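## Task

Pick up the tube on the shelved bench by the window and seat it fully down in a hole of the tube rack on the shelved bench by the door. The tube must never touch the floor. Afterwards open the hand and pull it away. The robot must not topple or finish leaning. The tube must stay seated without the robot holding it.

## Robot and tools

ROBOT. A two-wheeled cart (differential drive, no sideways motion) carrying a pan/tilt head with head_camera and two SO101-style arms, left_arm and right_arm, each with a wrist camera (left_wrist_camera, right_wrist_camera). The cart is 0.53 m wide and spans x = -0.35 to 0.07 m. Each arm's vertical pan axis sits at x = -0.060, y = +0.155 (left) or -0.155 m (right). The shoulder is 0.03 m out from that axis and 0.89 m high. Link lengths: upper arm 0.116, forearm 0.135, hand 0.162 m. The fixed jaw tip reaches roughly 0.44 m from its pan axis at most, and no lower than 0.55 m above the floor.

FRAMES. Base frame: origin on the floor between the drive wheels, x ahead, y to the left, z up. The reported left_hand and right_hand are the fixed-jaw tips in this frame; a held object sits next to the tip, on the side of the swinging jaw. Hand axes: z out along the fingers, y from swinging jaw toward fixed jaw. The odometry frame is the base frame as it was when the scene began. base_odometry counts wheel turns, so wheel slip is counted as travel; heading is positive left, -3.142 to 3.142. Hand positions may be off by a few centimetres, differently per arm.

TOOL execute_actions. Arguments: "actions", a list holding one action or nothing, and optional "cameras" (head_camera, left_wrist_camera, right_wrist_camera or all; omitted/null means all, [] none). An action may have "base", "joints" or both; they start at once. "base" holds exactly one relative command: {"translate_m": d}, a straight drive of d metres from where the base last measured itself, positive forward, -1.4 to 1.4; or {"rotate_rad": d}, an in-place turn of d radians, positive counter-clockwise from above, -3.2 to 3.2. "joints" is a single map of joint name to absolute target angle in radians, covering both arms and the head together. Ranges: head_pan_rad -3.2 to 3.2 (0 ahead, positive left); head_tilt_rad -0.76 to 1.45 (0 level, positive down); for each arm, prefix left_arm_ or right_arm_: shoulder_pan_rad -1.919 to 1.919, shoulder_lift_rad -1.745 to 1.745, elbow_flex_rad -1.69 to 1.58, wrist_flex_rad -1.658 to 1.658, wrist_roll_rad -2.743 to 2.841, gripper_rad 0 to 1.919. Done tolerances: ±0.02 for pan, head, roll; ±0.1 lift; ±0.07 elbow; ±0.03 wrist_flex and gripper. Unknown keys or out-of-range values cause refusal with no motion. Omitted joints may keep pushing toward old targets. An empty list just reports state and images.

JOINT MEANINGS. Pan: at 0 left_arm points left and right_arm right; positive is clockwise from above; straight ahead is +1.571 (left) and -1.571 (right). Bend: with lift, elbow and wrist_flex at 0 the upper arm stands up tilted 0.24 rad outward and forearm and fingers are level; positive bends downward; the three summed give finger angle below level (1.571 = pointing down, needs forearm no more than 0.08 rad above level). Roll: -1.522 closes jaws across the arm plane with fixed jaw on the left looking outward; 1.619 puts it on the right; 0.049 closes in-plane, fixed jaw below (level fingers) or toward the pan axis (fingers down). With level fingers over furniture keep the fixed jaw on the left, since the hand body juts about 0.08 m on the other side. Gripper opening between tips: 0 gives 0.003 m, 0.3 gives 0.026, 0.6 gives 0.049, 1 gives 0.076, 1.919 gives 0.106. Squeeze by targeting below the contact angle, strongest at 0.2 rad below; lower adds nothing and can trip the jaw. A holding jaw reads off_target.

STOWING. Stowed left_arm: shoulder_pan -1.75, shoulder_lift 0.05, elbow_flex 1.35, wrist_flex -1.55, wrist_roll -1.52; right_arm identical but pan 1.75. Stow in two steps, wrists first then the other three, away from loose items. Leaving stow, do not move wrists first. A turn with stowed arms needs 0.44 m of free radius; turning or backing close to a desk can snag the cart's rear and tip it.

OTHER TOOLS. wait(seconds 0 to 10) lets the scene run and returns state and images. zoom_image(camera, region [x0,y0,x1,y1] in pixels, at most 504 by 504; images are 644x476) enlarges the latest image. read_manual(section "licences") gives licence text only. finished_scene(scene) ends the scene irreversibly once the robot has held its last command and reports success; call it only when the tube stays seated and the hand has left.

RESULTS. base_status and joint_status describe how the last action ended: done (base: wheels turned fully, even if slipping), off_target (resting away from target and possibly still pushing: load, obstacle or tripped motor), time_out (holds where it stopped), not_followed or "joint command not followed" with a cause (a self-collision or arm-to-arm check blocked that arm; the gripper still moves; blocked targets may be retried on later actions). on_its_own lists motion not commanded by this call. Motor temperatures are listed per arm in joint_positions order; MOTOR HOT appears from 55 °C and an OVER-TEMPERATURE FAULT at 70 °C, with limit_stop_at_motor_heat on affected joints (resend targets after cooling). After a reported stop, later motion calls in the same reply are skipped.

CAUTIONS. Loaded joints sag toward gravity; offset the next target by the last sag. A joint stuck more than about 0.30 rad off for about 2 s trips to 20 % torque; the robot keeps its last command while you think. To reset, wait until the reading settles, then target 0.2 rad from the reading on the side away from the tripping target (or 0.04 rad beyond the range end, or the end itself for a jaw). Set a blocked joint's target to its reading to stop pushing. Payload about 0.4 kg at full reach, 0.7 kg within 0.28 m. Avoid pulling on things ahead, which tips the robot; never let arms or hands hit or press on each other; avoid drops, slams and hard pushes; keep the tube off the floor. A loose object may occasionally get nudged.

Each tool is called as a command line: name --argument value for each argument, lists and objects as JSON in quotes; but a table of rows of numbers goes row by row, as --pt "numbers of a row", without its own name.

## Session

execute_actions --actions '[]'

Scene clock: 0.00 s.
Motor temperatures (°C, as the motors report them): left_arm=[27 29 27 27 30] | right_arm=[29 30 28 25 26]
base_odometry: x=+0.000 y=+0.000 heading=+0.000 (m, m, rad; odometry frame)
base_status: not commanded
joint_positions: head_pan_rad=-0.007 head_tilt_rad=-0.014 left_arm_shoulder_pan_rad=-1.766 left_arm_shoulder_lift_rad=+0.033 left_arm_elbow_flex_rad=+1.313 left_arm_wrist_flex_rad=-1.483 left_arm_wrist_roll_rad=-1.496 left_arm_gripper_rad=+1.920 right_arm_shoulder_pan_rad=+1.778 right_arm_shoulder_lift_rad=+0.073 right_arm_elbow_flex_rad=+1.292 right_arm_wrist_flex_rad=-1.633 right_arm_wrist_roll_rad=-1.551 right_arm_gripper_rad=+1.920
joint_status: not commanded
left_hand: x=-0.3100 y=+0.0978 z=+0.8966 quat_wxyz=(-0.063, -0.653, -0.073, +0.751) (m; base frame)
right_hand: x=-0.3102 y=-0.1104 z=+0.9158 quat_wxyz=(-0.071, +0.602, -0.071, -0.792) (m; base frame)
pictures: head_camera, left_wrist_camera, right_wrist_camera
Images, in order (width x height): head_camera 644x476, left_wrist_camera 644x476, right_wrist_camera 644x476.

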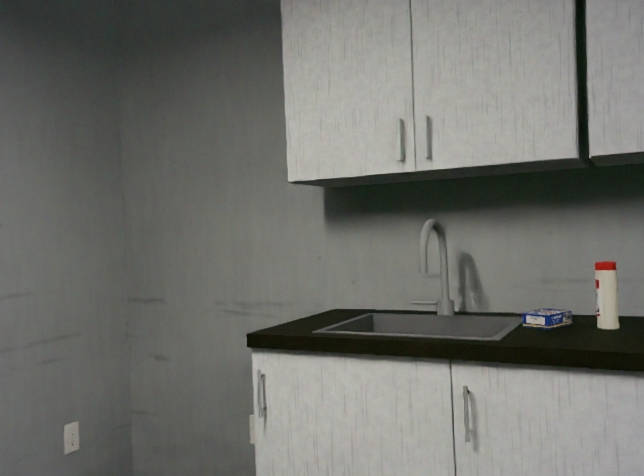

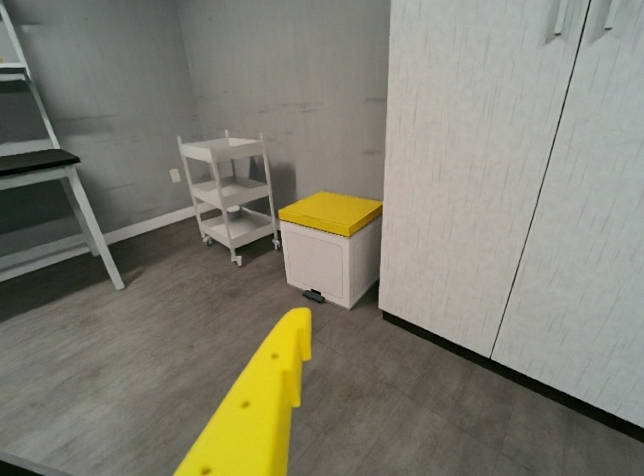

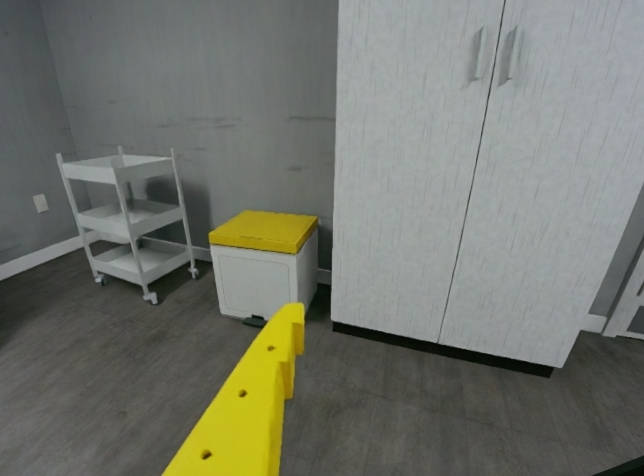

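execute_actions --actions '[{"joints":{"head_pan_rad":0.75,"head_tilt_rad":0.3}}]' --cameras '["head_camera"]'

execute_actions --actions '[{"joints":{"head_pan_rad":-2.3,"head_tilt_rad":0.3}}]' --cameras '["head_camera"]'

Scene clock: 6.93 s.
Motor temperatures (°C, as the motors report them): left_arm=[27 29 27 27 30] | right_arm=[29 30 28 25 26]
base_odometry: x=+0.000 y=+0.000 heading=+0.000 (m, m, rad; odometry frame)
base_status: not commanded
joint_positions: head_pan_rad=+0.740 head_tilt_rad=+0.293 left_arm_shoulder_pan_rad=-1.766 left_arm_shoulder_lift_rad=+0.033 left_arm_elbow_flex_rad=+1.313 left_arm_wrist_flex_rad=-1.483 left_arm_wrist_roll_rad=-1.496 left_arm_gripper_rad=+1.920 right_arm_shoulder_pan_rad=+1.778 right_arm_shoulder_lift_rad=+0.073 right_arm_elbow_flex_rad=+1.292 right_arm_wrist_flex_rad=-1.633 right_arm_wrist_roll_rad=-1.551 right_arm_gripper_rad=+1.920
joint_status: all done
left_hand: x=-0.3100 y=+0.0978 z=+0.8966 quat_wxyz=(-0.063, -0.653, -0.073, +0.751) (m; base frame)
right_hand: x=-0.3102 y=-0.1104 z=+0.9158 quat_wxyz=(-0.071, +0.602, -0.071, -0.792) (m; base frame)
pictures: head_camera
Images, in order (width x height): head_camera 644x476.

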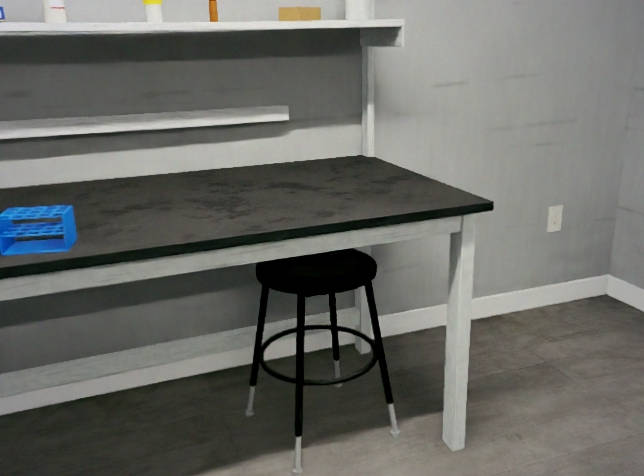

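Scene clock: 9.77 s.
Motor temperatures (°C, as the motors report them): left_arm=[27 29 27 27 30] | right_arm=[29 30 28 25 26]
base_odometry: x=+0.000 y=+0.000 heading=+0.000 (m, m, rad; odometry frame)
base_status: not commanded
joint_positions: head_pan_rad=-2.290 head_tilt_rad=+0.293 left_arm_shoulder_pan_rad=-1.766 left_arm_shoulder_lift_rad=+0.033 left_arm_elbow_flex_rad=+1.313 left_arm_wrist_flex_rad=-1.483 left_arm_wrist_roll_rad=-1.496 left_arm_gripper_rad=+1.920 right_arm_shoulder_pan_rad=+1.778 right_arm_shoulder_lift_rad=+0.073 right_arm_elbow_flex_rad=+1.292 right_arm_wrist_flex_rad=-1.633 right_arm_wrist_roll_rad=-1.551 right_arm_gripper_rad=+1.920
joint_status: all done
left_hand: x=-0.3100 y=+0.0978 z=+0.8966 quat_wxyz=(-0.063, -0.653, -0.073, +0.751) (m; base frame)
right_hand: x=-0.3102 y=-0.1104 z=+0.9158 quat_wxyz=(-0.071, +0.602, -0.071, -0.792) (m; base frame)
pictures: head_camera
Images, in order (width x height): head_camera 644x476.

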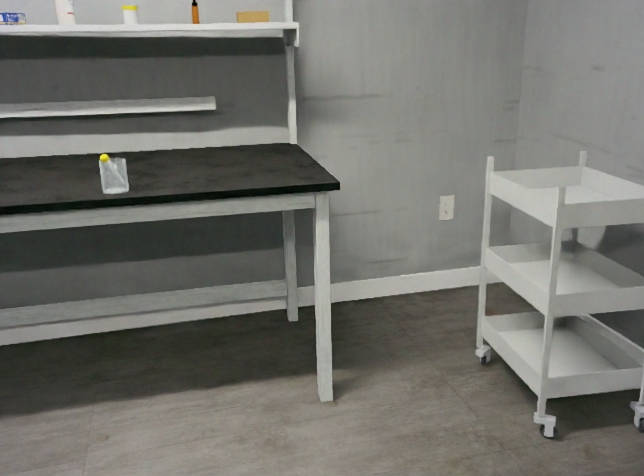

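zoom_image --camera "head_camera" --region '[60, 130, 180, 220]'

execute_actions --actions '[{"joints":{"head_pan_rad":-1.9,"head_tilt_rad":0.3}}]' --cameras '["head_camera"]'

Region (60, 130, 180, 220) of head_camera's 644x476 image, scaled by 4.200; it fills the top 378 rows of this view, and the rest is white.

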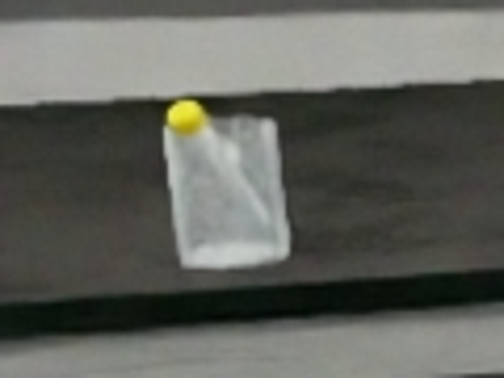

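Scene clock: 19.47 s.
Motor temperatures (°C, as the motors report them): left_arm=[27 29 27 27 30] | right_arm=[29 30 28 25 26]
base_odometry: x=+0.000 y=+0.000 heading=+0.000 (m, m, rad; odometry frame)
base_status: not commanded
joint_positions: head_pan_rad=-1.910 head_tilt_rad=+0.293 left_arm_shoulder_pan_rad=-1.766 left_arm_shoulder_lift_rad=+0.033 left_arm_elbow_flex_rad=+1.313 left_arm_wrist_flex_rad=-1.483 left_arm_wrist_roll_rad=-1.496 left_arm_gripper_rad=+1.920 right_arm_shoulder_pan_rad=+1.778 right_arm_shoulder_lift_rad=+0.073 right_arm_elbow_flex_rad=+1.292 right_arm_wrist_flex_rad=-1.633 right_arm_wrist_roll_rad=-1.551 right_arm_gripper_rad=+1.920
joint_status: all done
left_hand: x=-0.3100 y=+0.0978 z=+0.8966 quat_wxyz=(-0.063, -0.653, -0.073, +0.751) (m; base frame)
right_hand: x=-0.3102 y=-0.1104 z=+0.9158 quat_wxyz=(-0.071, +0.602, -0.071, -0.792) (m; base frame)
pictures: head_camera
Images, in order (width x height): head_camera 644x476.

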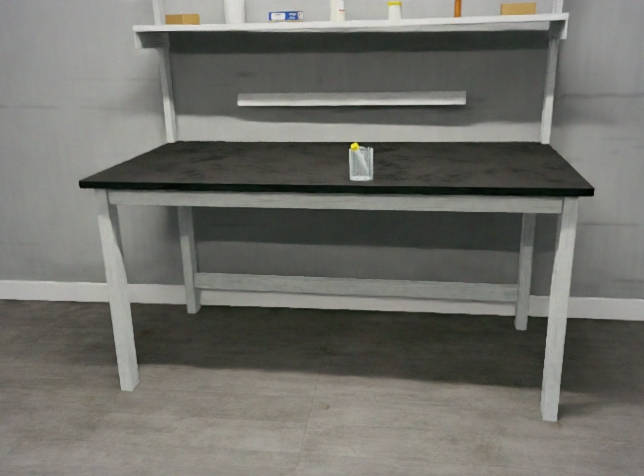

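execute_actions --actions '[{"base":{"rotate_rad":-1.88},"joints":{"head_pan_rad":0.0,"head_tilt_rad":0.35,"right_arm_shoulder_pan_rad":-1.5,"right_arm_shoulder_lift_rad":0.0,"right_arm_elbow_flex_rad":0.6,"left_arm_shoulder_pan_rad":1.5,"left_arm_shoulder_lift_rad":0.0,"left_arm_elbow_flex_rad":1.2,"left_arm_gripper_rad":0.1}}]' --cameras '["head_camera"]'

execute_actions --actions '[{"base":{"translate_m":1.3},"joints":{"head_tilt_rad":0.5,"right_arm_shoulder_lift_rad":-0.3,"right_arm_elbow_flex_rad":0.75,"right_arm_wrist_flex_rad":-0.45,"right_arm_wrist_roll_rad":-1.515,"right_arm_gripper_rad":0.8,"left_arm_wrist_roll_rad":-0.6,"left_arm_wrist_flex_rad":-1.2,"left_arm_shoulder_pan_rad":1.9}}]'

Scene clock: 65.10 s.
Motor temperatures (°C, as the motors report them): left_arm=[27 29 27 27 30] | right_arm=[29 30 28 25 26]
base_odometry: x=-0.001 y=+0.000 heading=-1.879 (m, m, rad; odometry frame)
base_status: done
joint_positions: head_pan_rad=-0.010 head_tilt_rad=+0.343 left_arm_shoulder_pan_rad=+1.491 left_arm_shoulder_lift_rad=+0.032 left_arm_elbow_flex_rad=+1.224 left_arm_wrist_flex_rad=-1.483 left_arm_wrist_roll_rad=-1.496 left_arm_gripper_rad=+0.110 right_arm_shoulder_pan_rad=-1.494 right_arm_shoulder_lift_rad=+0.034 right_arm_elbow_flex_rad=+0.629 right_arm_wrist_flex_rad=-1.633 right_arm_wrist_roll_rad=-1.551 right_arm_gripper_rad=+1.920
joint_status: all done
left_hand: x=+0.2038 y=+0.1838 z=+0.9146 quat_wxyz=(+0.782, -0.033, +0.622, +0.021) (m; base frame)
right_hand: x=+0.2024 y=-0.1674 z=+1.0589 quat_wxyz=(+0.955, +0.016, +0.296, -0.023) (m; base frame)
pictures: head_camera
Images, in order (width x height): head_camera 644x476.

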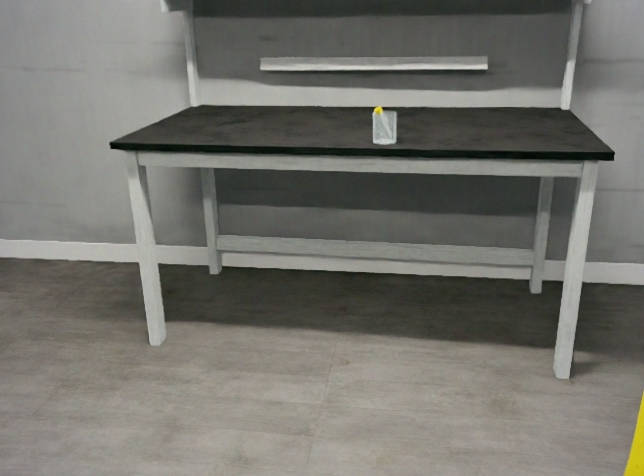

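Scene clock: 72.43 s.
Motor temperatures (°C, as the motors report them): left_arm=[27 29 27 27 30] | right_arm=[29 30 28 25 26]
base_odometry: x=-0.396 y=-1.238 heading=-1.876 (m, m, rad; odometry frame)
base_status: done
joint_positions: head_pan_rad=-0.010 head_tilt_rad=+0.494 left_arm_shoulder_pan_rad=+1.890 left_arm_shoulder_lift_rad=+0.032 left_arm_elbow_flex_rad=+1.224 left_arm_wrist_flex_rad=-1.205 left_arm_wrist_roll_rad=-0.606 left_arm_gripper_rad=+0.110 right_arm_shoulder_pan_rad=-1.494 right_arm_shoulder_lift_rad=-0.262 right_arm_elbow_flex_rad=+0.759 right_arm_wrist_flex_rad=-0.456 right_arm_wrist_roll_rad=-1.525 right_arm_gripper_rad=+0.806
joint_status: all done
left_hand: x=+0.1965 y=+0.0749 z=+0.8644 quat_wxyz=(+0.562, -0.213, +0.693, -0.399) (m; base frame)
right_hand: x=+0.2494 y=-0.1710 z=+0.9433 quat_wxyz=(+0.692, +0.029, +0.721, -0.025) (m; base frame)
pictures: head_camera, left_wrist_camera, right_wrist_camera
Images, in order (width x height): head_camera 644x476, left_wrist_camera 644x476, right_wrist_camera 644x476.

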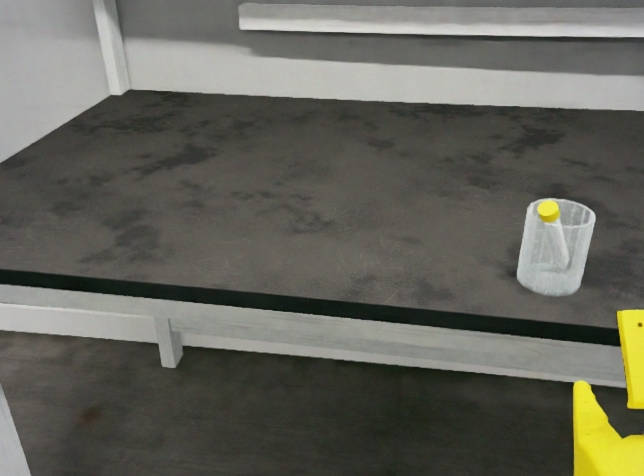

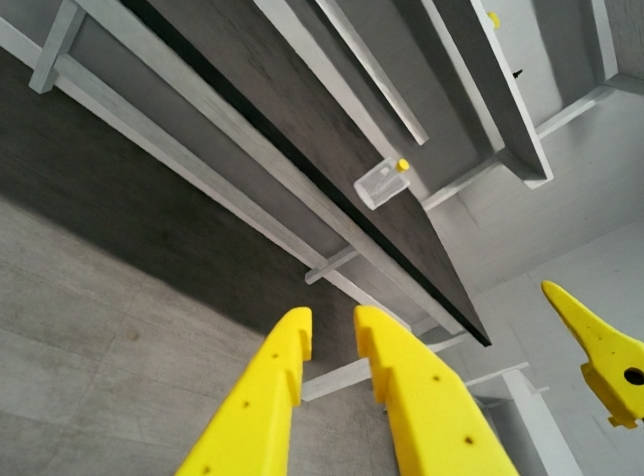

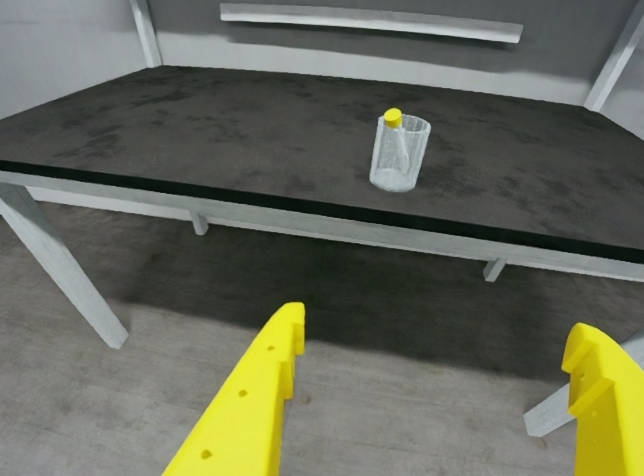

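execute_actions --actions '[{"base":{"rotate_rad":-0.15},"joints":{"head_pan_rad":-0.25,"head_tilt_rad":0.55}}]' --cameras '["head_camera"]'

execute_actions --actions '[{"base":{"translate_m":0.3},"joints":{"head_pan_rad":-0.4,"head_tilt_rad":0.7}}]'

Scene clock: 98.30 s.
Motor temperatures (°C, as the motors report them): left_arm=[27 29 27 27 30] | right_arm=[29 30 28 25 26]
base_odometry: x=-0.396 y=-1.239 heading=-2.027 (m, m, rad; odometry frame)
base_status: done
joint_positions: head_pan_rad=-0.240 head_tilt_rad=+0.544 left_arm_shoulder_pan_rad=+1.890 left_arm_shoulder_lift_rad=+0.032 left_arm_elbow_flex_rad=+1.224 left_arm_wrist_flex_rad=-1.205 left_arm_wrist_roll_rad=-0.606 left_arm_gripper_rad=+0.110 right_arm_shoulder_pan_rad=-1.494 right_arm_shoulder_lift_rad=-0.262 right_arm_elbow_flex_rad=+0.759 right_arm_wrist_flex_rad=-0.456 right_arm_wrist_roll_rad=-1.525 right_arm_gripper_rad=+0.806
joint_status: all done
left_hand: x=+0.1965 y=+0.0749 z=+0.8644 quat_wxyz=(+0.562, -0.213, +0.693, -0.399) (m; base frame)
right_hand: x=+0.2494 y=-0.1710 z=+0.9433 quat_wxyz=(+0.692, +0.029, +0.721, -0.025) (m; base frame)
pictures: head_camera
Images, in order (width x height): head_camera 644x476.

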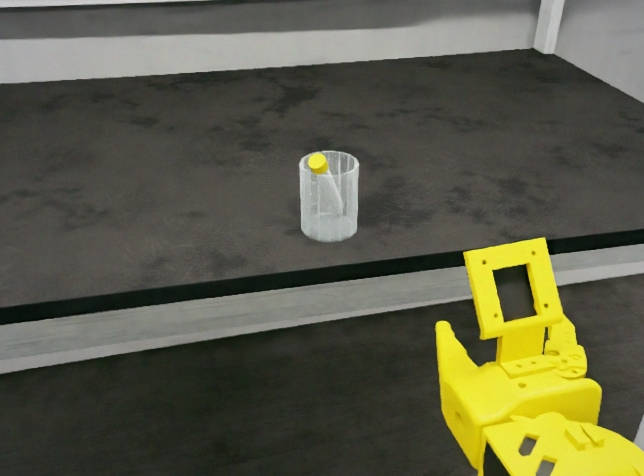

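Scene clock: 100.57 s.
Motor temperatures (°C, as the motors report them): left_arm=[27 29 27 27 30] | right_arm=[29 30 28 25 26]
base_odometry: x=-0.529 y=-1.508 heading=-2.029 (m, m, rad; odometry frame)
base_status: done
joint_positions: head_pan_rad=-0.390 head_tilt_rad=+0.695 left_arm_shoulder_pan_rad=+1.890 left_arm_shoulder_lift_rad=+0.032 left_arm_elbow_flex_rad=+1.224 left_arm_wrist_flex_rad=-1.205 left_arm_wrist_roll_rad=-0.606 left_arm_gripper_rad=+0.110 right_arm_shoulder_pan_rad=-1.494 right_arm_shoulder_lift_rad=-0.262 right_arm_elbow_flex_rad=+0.759 right_arm_wrist_flex_rad=-0.456 right_arm_wrist_roll_rad=-1.525 right_arm_gripper_rad=+0.806
joint_status: all done
left_hand: x=+0.1965 y=+0.0749 z=+0.8644 quat_wxyz=(+0.562, -0.213, +0.693, -0.399) (m; base frame)
right_hand: x=+0.2494 y=-0.1710 z=+0.9433 quat_wxyz=(+0.692, +0.029, +0.721, -0.025) (m; base frame)
pictures: head_camera, left_wrist_camera, right_wrist_camera
Images, in order (width x height): head_camera 644x476, left_wrist_camera 644x476, right_wrist_camera 644x476.

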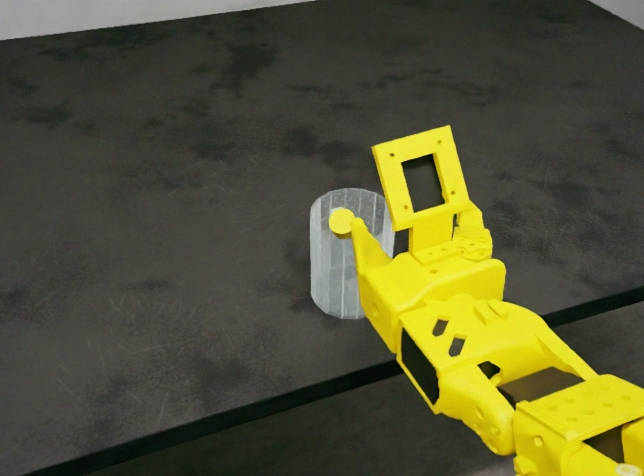

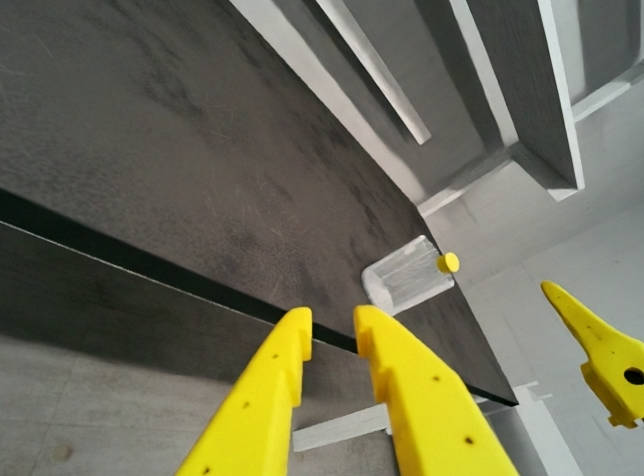

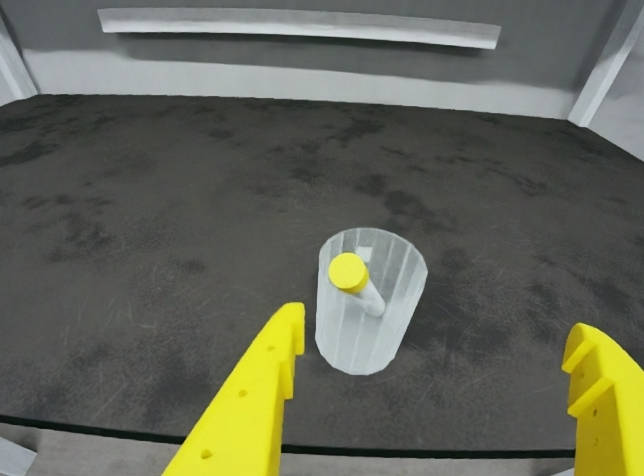

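zoom_image --camera "right_wrist_camera" --region '[280, 210, 460, 390]'

zoom_image --camera "left_wrist_camera" --region '[340, 210, 520, 340]'

zoom_image --camera "head_camera" --region '[280, 160, 440, 340]'

Region (280, 210, 460, 390) of right_wrist_camera's 644x476 image, scaled by 2.800.

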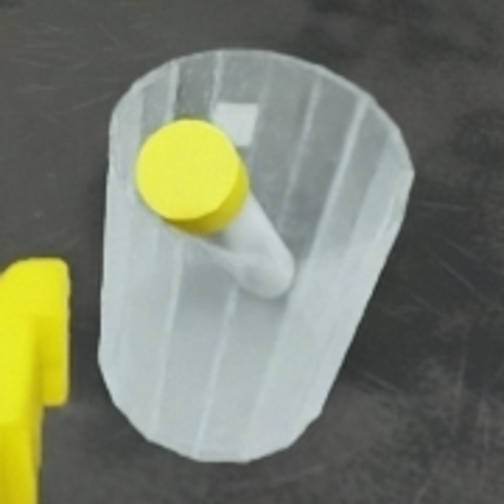

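Region (340, 210, 520, 340) of left_wrist_camera's 644x476 image, scaled by 2.800.

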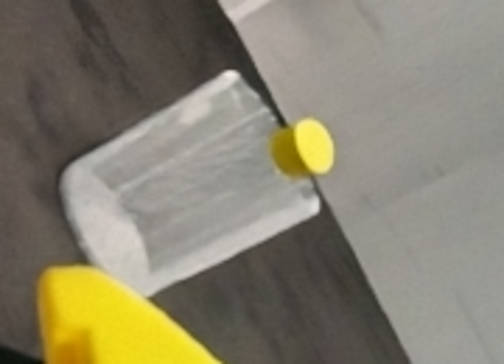

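Region (280, 160, 440, 340) of head_camera's 644x476 image, scaled by 2.800.

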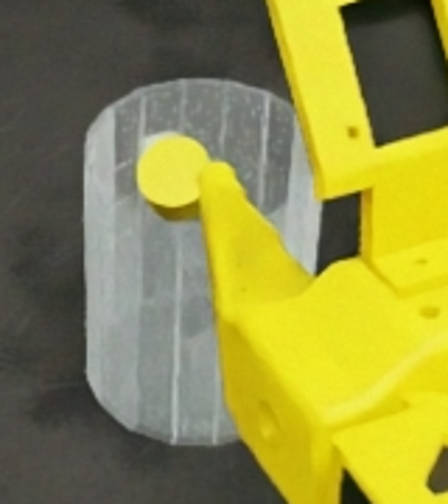

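execute_actions --actions '[]'

Scene clock: 144.70 s.
Motor temperatures (°C, as the motors report them): left_arm=[27 29 28 27 30] | right_arm=[29 30 28 25 26]
base_odometry: x=-0.529 y=-1.508 heading=-2.029 (m, m, rad; odometry frame)
base_status: done
joint_positions: head_pan_rad=-0.390 head_tilt_rad=+0.695 left_arm_shoulder_pan_rad=+1.890 left_arm_shoulder_lift_rad=+0.032 left_arm_elbow_flex_rad=+1.224 left_arm_wrist_flex_rad=-1.205 left_arm_wrist_roll_rad=-0.606 left_arm_gripper_rad=+0.110 right_arm_shoulder_pan_rad=-1.494 right_arm_shoulder_lift_rad=-0.262 right_arm_elbow_flex_rad=+0.759 right_arm_wrist_flex_rad=-0.456 right_arm_wrist_roll_rad=-1.525 right_arm_gripper_rad=+0.806
joint_status: all done
left_hand: x=+0.1965 y=+0.0749 z=+0.8644 quat_wxyz=(+0.562, -0.213, +0.693, -0.399) (m; base frame)
right_hand: x=+0.2494 y=-0.1710 z=+0.9433 quat_wxyz=(+0.692, +0.029, +0.721, -0.025) (m; base frame)
pictures: head_camera, left_wrist_camera, right_wrist_camera
Images, in order (width x height): head_camera 644x476, left_wrist_camera 644x476, right_wrist_camera 644x476.

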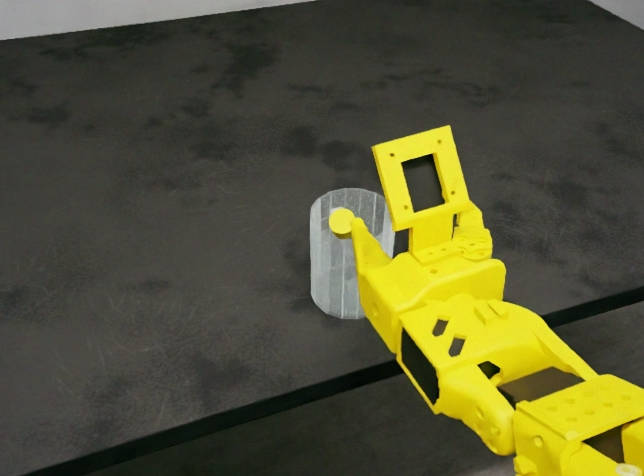

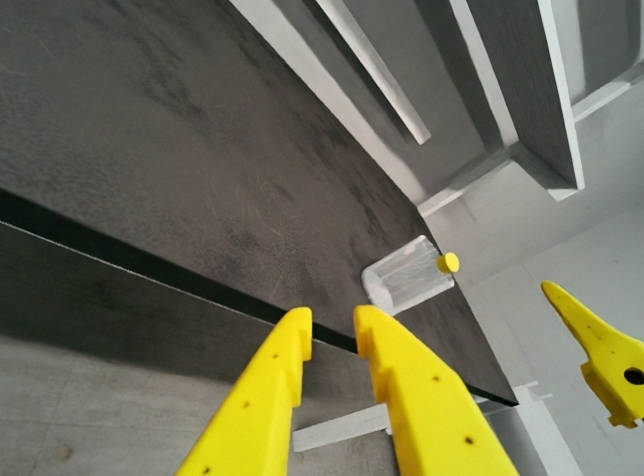

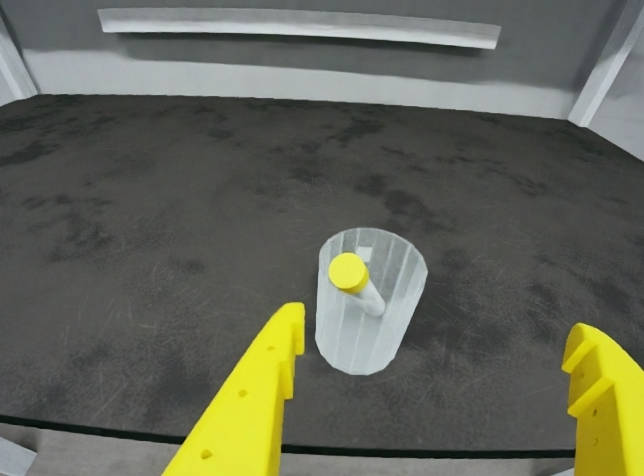

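zoom_image --camera "left_wrist_camera" --region '[350, 210, 480, 320]'

zoom_image --camera "right_wrist_camera" --region '[280, 200, 460, 380]'

Region (350, 210, 480, 320) of left_wrist_camera's 644x476 image, scaled by 3.877; it fills the top 426 rows of this view, and the rest is white.

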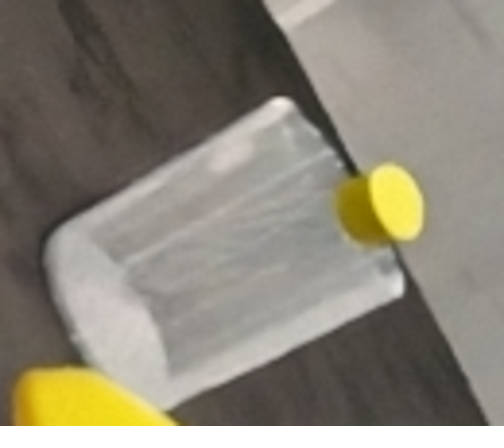

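Region (280, 200, 460, 380) of right_wrist_camera's 644x476 image, scaled by 2.800.

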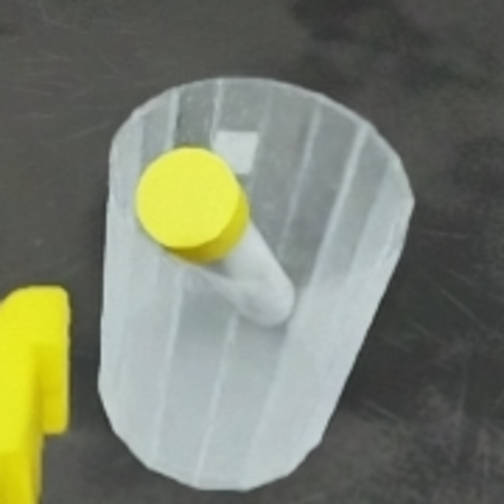

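execute_actions --actions '[{"joints":{"right_arm_shoulder_lift_rad":0.19,"right_arm_elbow_flex_rad":0.825,"right_arm_wrist_flex_rad":-1.05},"base":{"translate_m":0.07}}]'

Scene clock: 202.70 s.
Motor temperatures (°C, as the motors report them): left_arm=[27 29 28 27 30] | right_arm=[29 30 28 25 26]
base_odometry: x=-0.560 y=-1.571 heading=-2.030 (m, m, rad; odometry frame)
base_status: done
joint_positions: head_pan_rad=-0.390 head_tilt_rad=+0.695 left_arm_shoulder_pan_rad=+1.891 left_arm_shoulder_lift_rad=+0.032 left_arm_elbow_flex_rad=+1.224 left_arm_wrist_flex_rad=-1.205 left_arm_wrist_roll_rad=-0.606 left_arm_gripper_rad=+0.110 right_arm_shoulder_pan_rad=-1.494 right_arm_shoulder_lift_rad=+0.200 right_arm_elbow_flex_rad=+0.831 right_arm_wrist_flex_rad=-1.030 right_arm_wrist_roll_rad=-1.525 right_arm_gripper_rad=+0.806
joint_status: all done
left_hand: x=+0.1964 y=+0.0746 z=+0.8644 quat_wxyz=(+0.561, -0.213, +0.693, -0.399) (m; base frame)
right_hand: x=+0.2542 y=-0.1713 z=+0.8852 quat_wxyz=(+0.706, +0.028, +0.707, -0.026) (m; base frame)
pictures: head_camera, left_wrist_camera, right_wrist_camera
Images, in order (width x height): head_camera 644x476, left_wrist_camera 644x476, right_wrist_camera 644x476.

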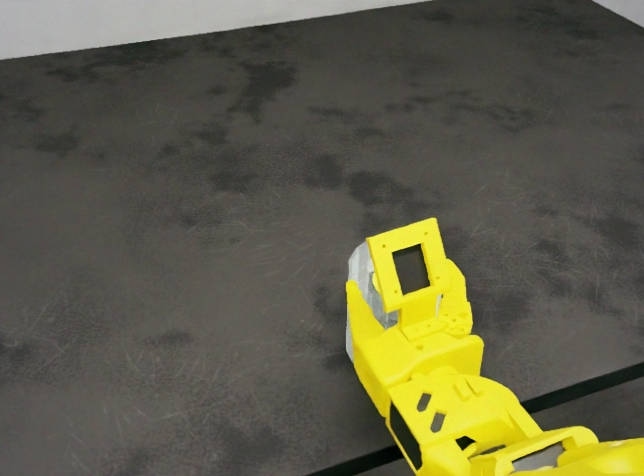

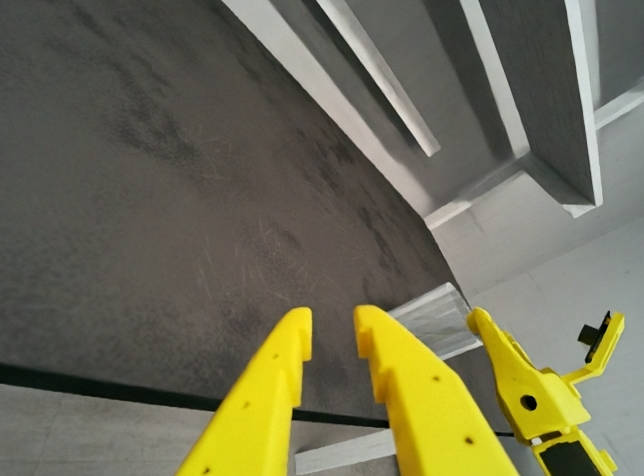

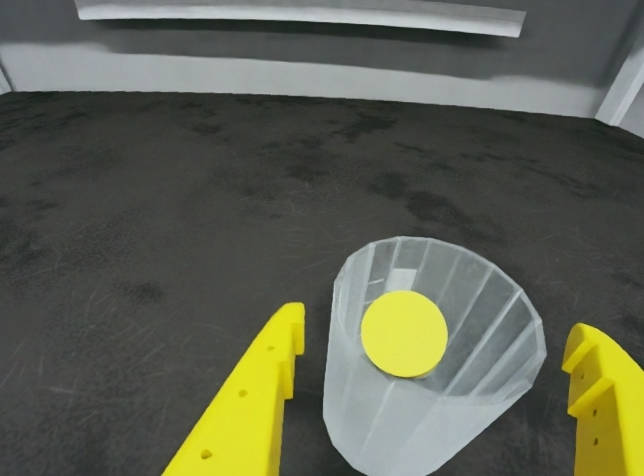

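zoom_image --camera "left_wrist_camera" --region '[380, 260, 520, 380]'

Region (380, 260, 520, 380) of left_wrist_camera's 644x476 image, scaled by 3.600; it fills the top 432 rows of this view, and the rest is white.

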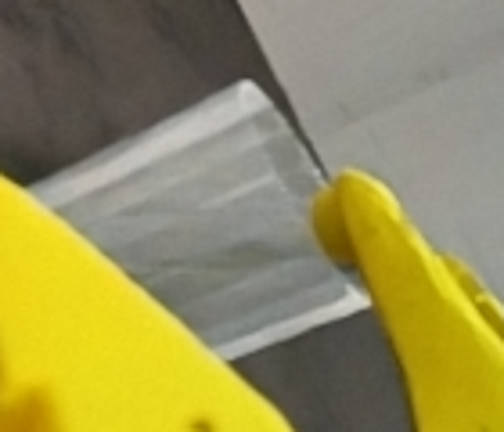

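execute_actions --actions '[{"joints":{"right_arm_shoulder_pan_rad":-1.457}}]'

execute_actions --actions '[{"joints":{"right_arm_shoulder_lift_rad":0.24,"right_arm_wrist_flex_rad":-1.10},"base":{"translate_m":0.01}}]'

Scene clock: 248.97 s.
Motor temperatures (°C, as the motors report them): left_arm=[27 29 28 27 30] | right_arm=[29 30 28 25 26]
base_odometry: x=-0.560 y=-1.571 heading=-2.030 (m, m, rad; odometry frame)
base_status: not commanded
joint_positions: head_pan_rad=-0.390 head_tilt_rad=+0.695 left_arm_shoulder_pan_rad=+1.891 left_arm_shoulder_lift_rad=+0.032 left_arm_elbow_flex_rad=+1.224 left_arm_wrist_flex_rad=-1.205 left_arm_wrist_roll_rad=-0.606 left_arm_gripper_rad=+0.110 right_arm_shoulder_pan_rad=-1.464 right_arm_shoulder_lift_rad=+0.200 right_arm_elbow_flex_rad=+0.831 right_arm_wrist_flex_rad=-1.030 right_arm_wrist_roll_rad=-1.525 right_arm_gripper_rad=+0.806
joint_status: all done
left_hand: x=+0.1964 y=+0.0746 z=+0.8644 quat_wxyz=(+0.561, -0.213, +0.693, -0.399) (m; base frame)
right_hand: x=+0.2535 y=-0.1810 z=+0.8852 quat_wxyz=(+0.706, +0.039, +0.707, -0.037) (m; base frame)
pictures: head_camera, left_wrist_camera, right_wrist_camera
Images, in order (width x height): head_camera 644x476, left_wrist_camera 644x476, right_wrist_camera 644x476.

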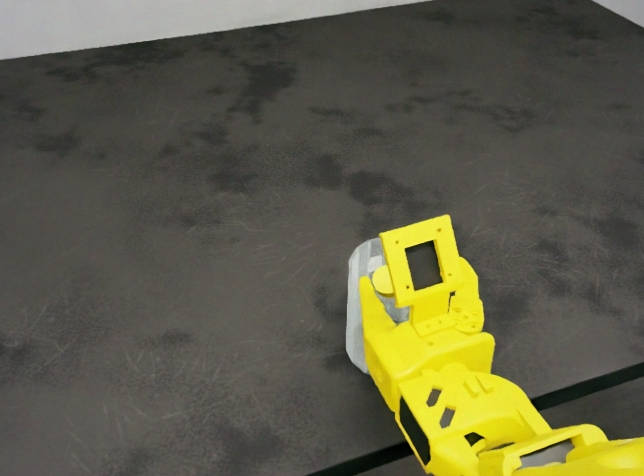

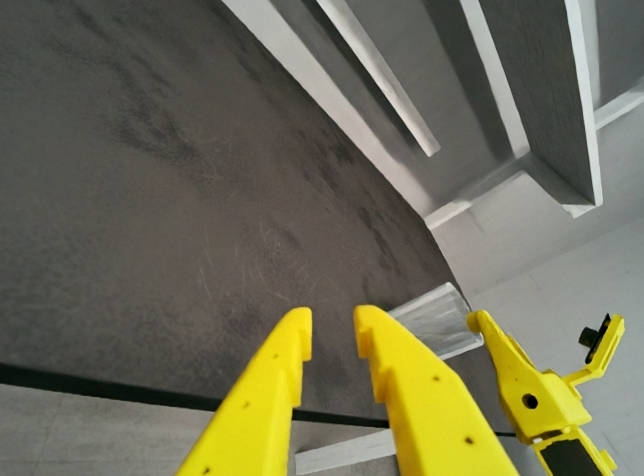

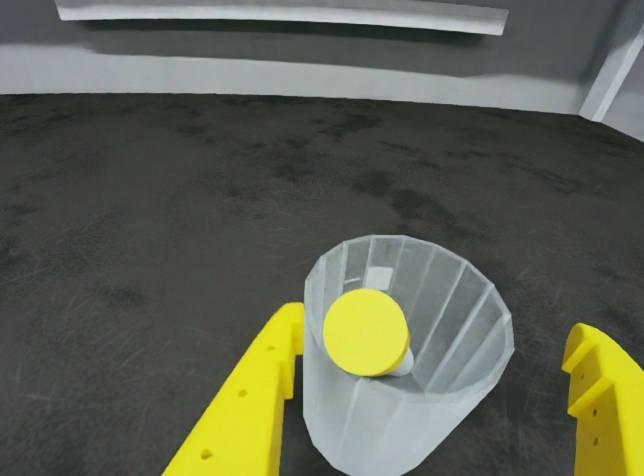

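Scene clock: 249.77 s.
Motor temperatures (°C, as the motors report them): left_arm=[27 29 28 27 30] | right_arm=[29 30 28 25 26]
base_odometry: x=-0.565 y=-1.580 heading=-2.030 (m, m, rad; odometry frame)
base_status: done
joint_positions: head_pan_rad=-0.390 head_tilt_rad=+0.695 left_arm_shoulder_pan_rad=+1.891 left_arm_shoulder_lift_rad=+0.032 left_arm_elbow_flex_rad=+1.224 left_arm_wrist_flex_rad=-1.205 left_arm_wrist_roll_rad=-0.606 left_arm_gripper_rad=+0.110 right_arm_shoulder_pan_rad=-1.464 right_arm_shoulder_lift_rad=+0.251 right_arm_elbow_flex_rad=+0.831 right_arm_wrist_flex_rad=-1.079 right_arm_wrist_roll_rad=-1.525 right_arm_gripper_rad=+0.806
joint_status: all done
left_hand: x=+0.1964 y=+0.0746 z=+0.8644 quat_wxyz=(+0.561, -0.213, +0.693, -0.399) (m; base frame)
right_hand: x=+0.2529 y=-0.1809 z=+0.8787 quat_wxyz=(+0.705, +0.039, +0.707, -0.037) (m; base frame)
pictures: head_camera, left_wrist_camera, right_wrist_camera
Images, in order (width x height): head_camera 644x476, left_wrist_camera 644x476, right_wrist_camera 644x476.

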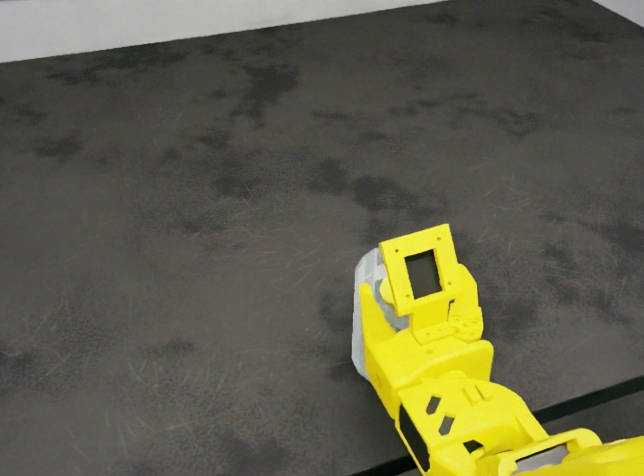

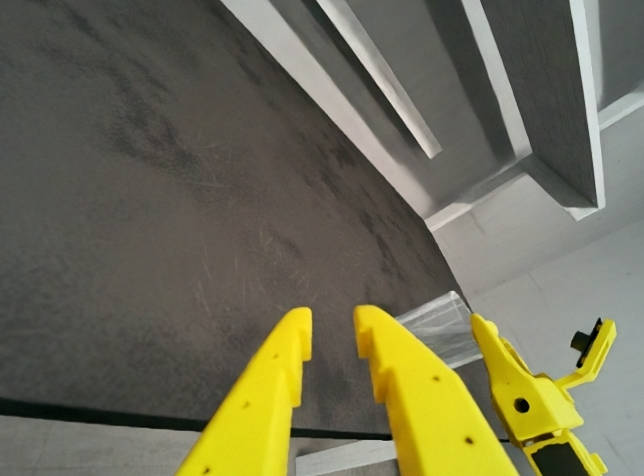

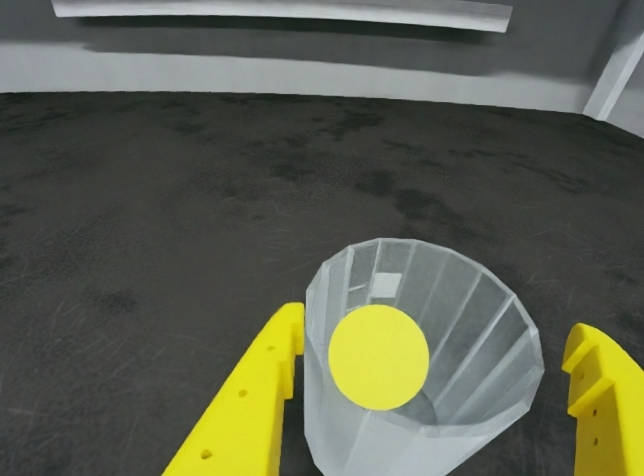

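zoom_image --camera "left_wrist_camera" --region '[400, 270, 520, 380]'

zoom_image --camera "head_camera" --region '[330, 210, 500, 400]'

Region (400, 270, 520, 380) of left_wrist_camera's 644x476 image, scaled by 4.200; it fills the top 462 rows of this view, and the rest is white.

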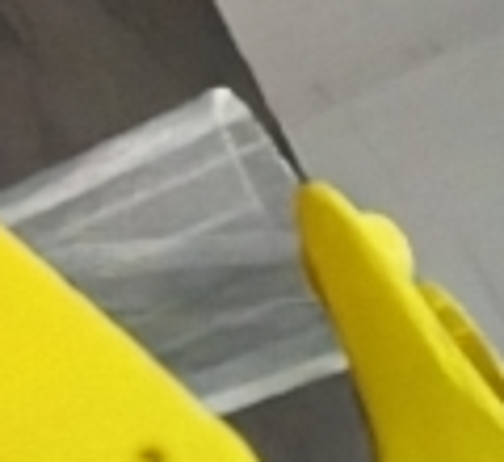

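Region (330, 210, 500, 400) of head_camera's 644x476 image, scaled by 2.653; it fills the left 451 columns of this view, and the rest is white.

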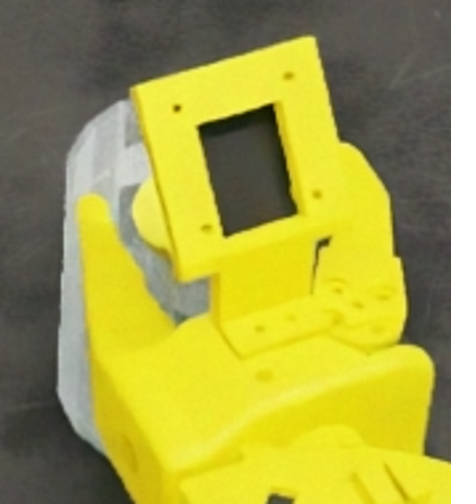

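execute_actions --actions '[{"joints":{"right_arm_shoulder_pan_rad":-1.44,"right_arm_gripper_rad":0.4}}]'

execute_actions --actions '[{"joints":{"right_arm_gripper_rad":0.08}}]'

Scene clock: 264.83 s.
Motor temperatures (°C, as the motors report them): left_arm=[27 30 28 27 30] | right_arm=[29 30 28 25 26]
base_odometry: x=-0.565 y=-1.580 heading=-2.030 (m, m, rad; odometry frame)
base_status: not commanded
joint_positions: head_pan_rad=-0.390 head_tilt_rad=+0.695 left_arm_shoulder_pan_rad=+1.891 left_arm_shoulder_lift_rad=+0.032 left_arm_elbow_flex_rad=+1.224 left_arm_wrist_flex_rad=-1.205 left_arm_wrist_roll_rad=-0.606 left_arm_gripper_rad=+0.110 right_arm_shoulder_pan_rad=-1.447 right_arm_shoulder_lift_rad=+0.251 right_arm_elbow_flex_rad=+0.831 right_arm_wrist_flex_rad=-1.079 right_arm_wrist_roll_rad=-1.525 right_arm_gripper_rad=+0.407
joint_status: all done
left_hand: x=+0.1964 y=+0.0746 z=+0.8644 quat_wxyz=(+0.561, -0.213, +0.693, -0.399) (m; base frame)
right_hand: x=+0.2524 y=-0.1862 z=+0.8787 quat_wxyz=(+0.705, +0.045, +0.707, -0.043) (m; base frame)
pictures: head_camera, left_wrist_camera, right_wrist_camera
Images, in order (width x height): head_camera 644x476, left_wrist_camera 644x476, right_wrist_camera 644x476.

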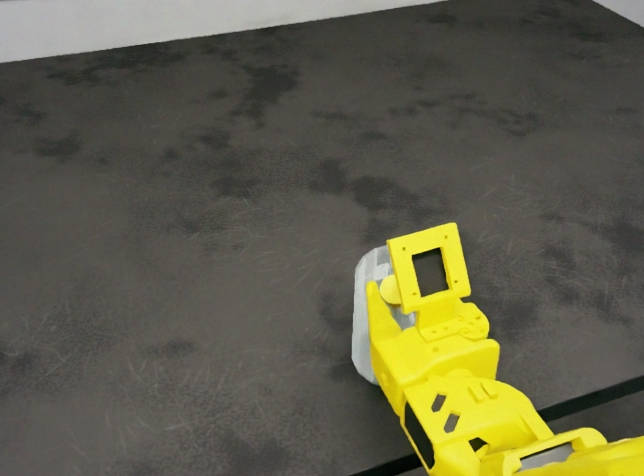

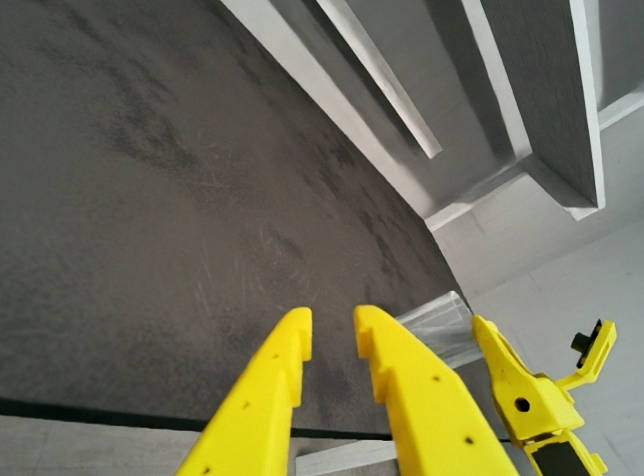

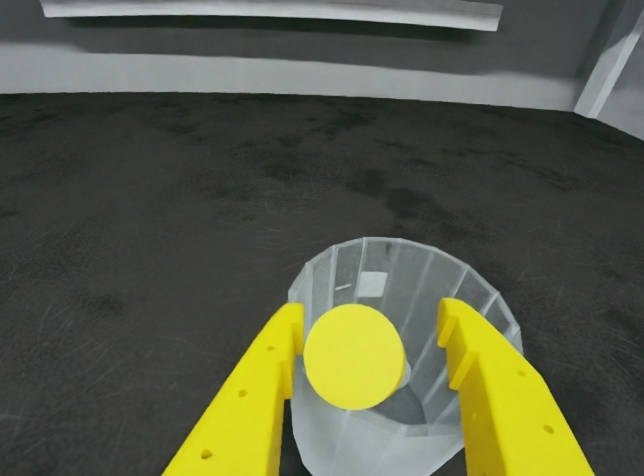

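Scene clock: 265.53 s.
Motor temperatures (°C, as the motors report them): left_arm=[27 30 28 27 30] | right_arm=[29 30 28 25 26]
base_odometry: x=-0.565 y=-1.580 heading=-2.030 (m, m, rad; odometry frame)
base_status: not commanded
joint_positions: head_pan_rad=-0.390 head_tilt_rad=+0.695 left_arm_shoulder_pan_rad=+1.891 left_arm_shoulder_lift_rad=+0.032 left_arm_elbow_flex_rad=+1.224 left_arm_wrist_flex_rad=-1.205 left_arm_wrist_roll_rad=-0.606 left_arm_gripper_rad=+0.110 right_arm_shoulder_pan_rad=-1.444 right_arm_shoulder_lift_rad=+0.251 right_arm_elbow_flex_rad=+0.831 right_arm_wrist_flex_rad=-1.082 right_arm_wrist_roll_rad=-1.525 right_arm_gripper_rad=+0.182
joint_status: right_arm_gripper_rad off_target (ended at +0.182, target +0.080)
left_hand: x=+0.1964 y=+0.0746 z=+0.8644 quat_wxyz=(+0.561, -0.213, +0.693, -0.399) (m; base frame)
right_hand: x=+0.2523 y=-0.1871 z=+0.8792 quat_wxyz=(+0.706, +0.046, +0.706, -0.044) (m; base frame)
pictures: head_camera, left_wrist_camera, right_wrist_camera
Images, in order (width x height): head_camera 644x476, left_wrist_camera 644x476, right_wrist_camera 644x476.

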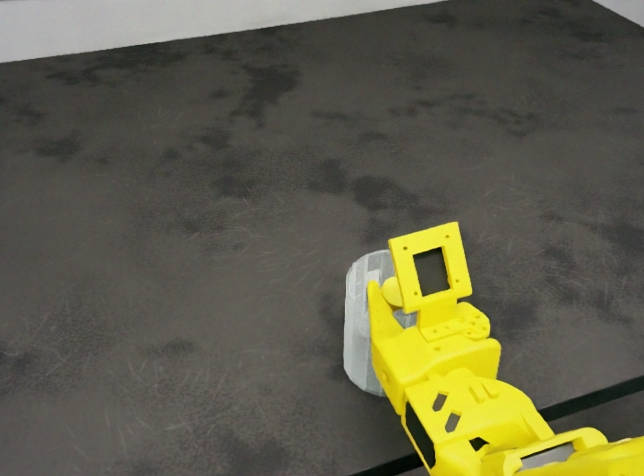

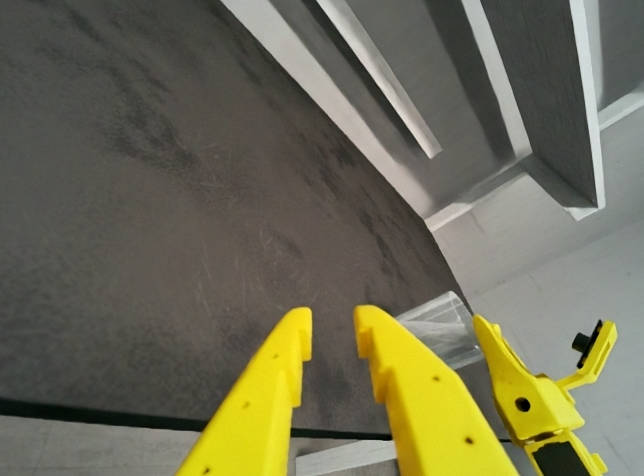

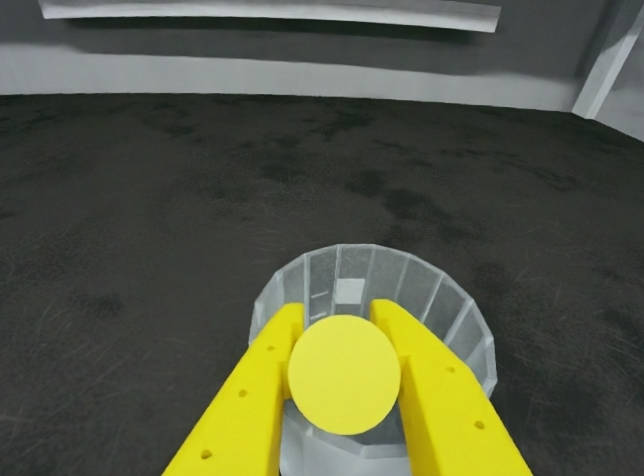

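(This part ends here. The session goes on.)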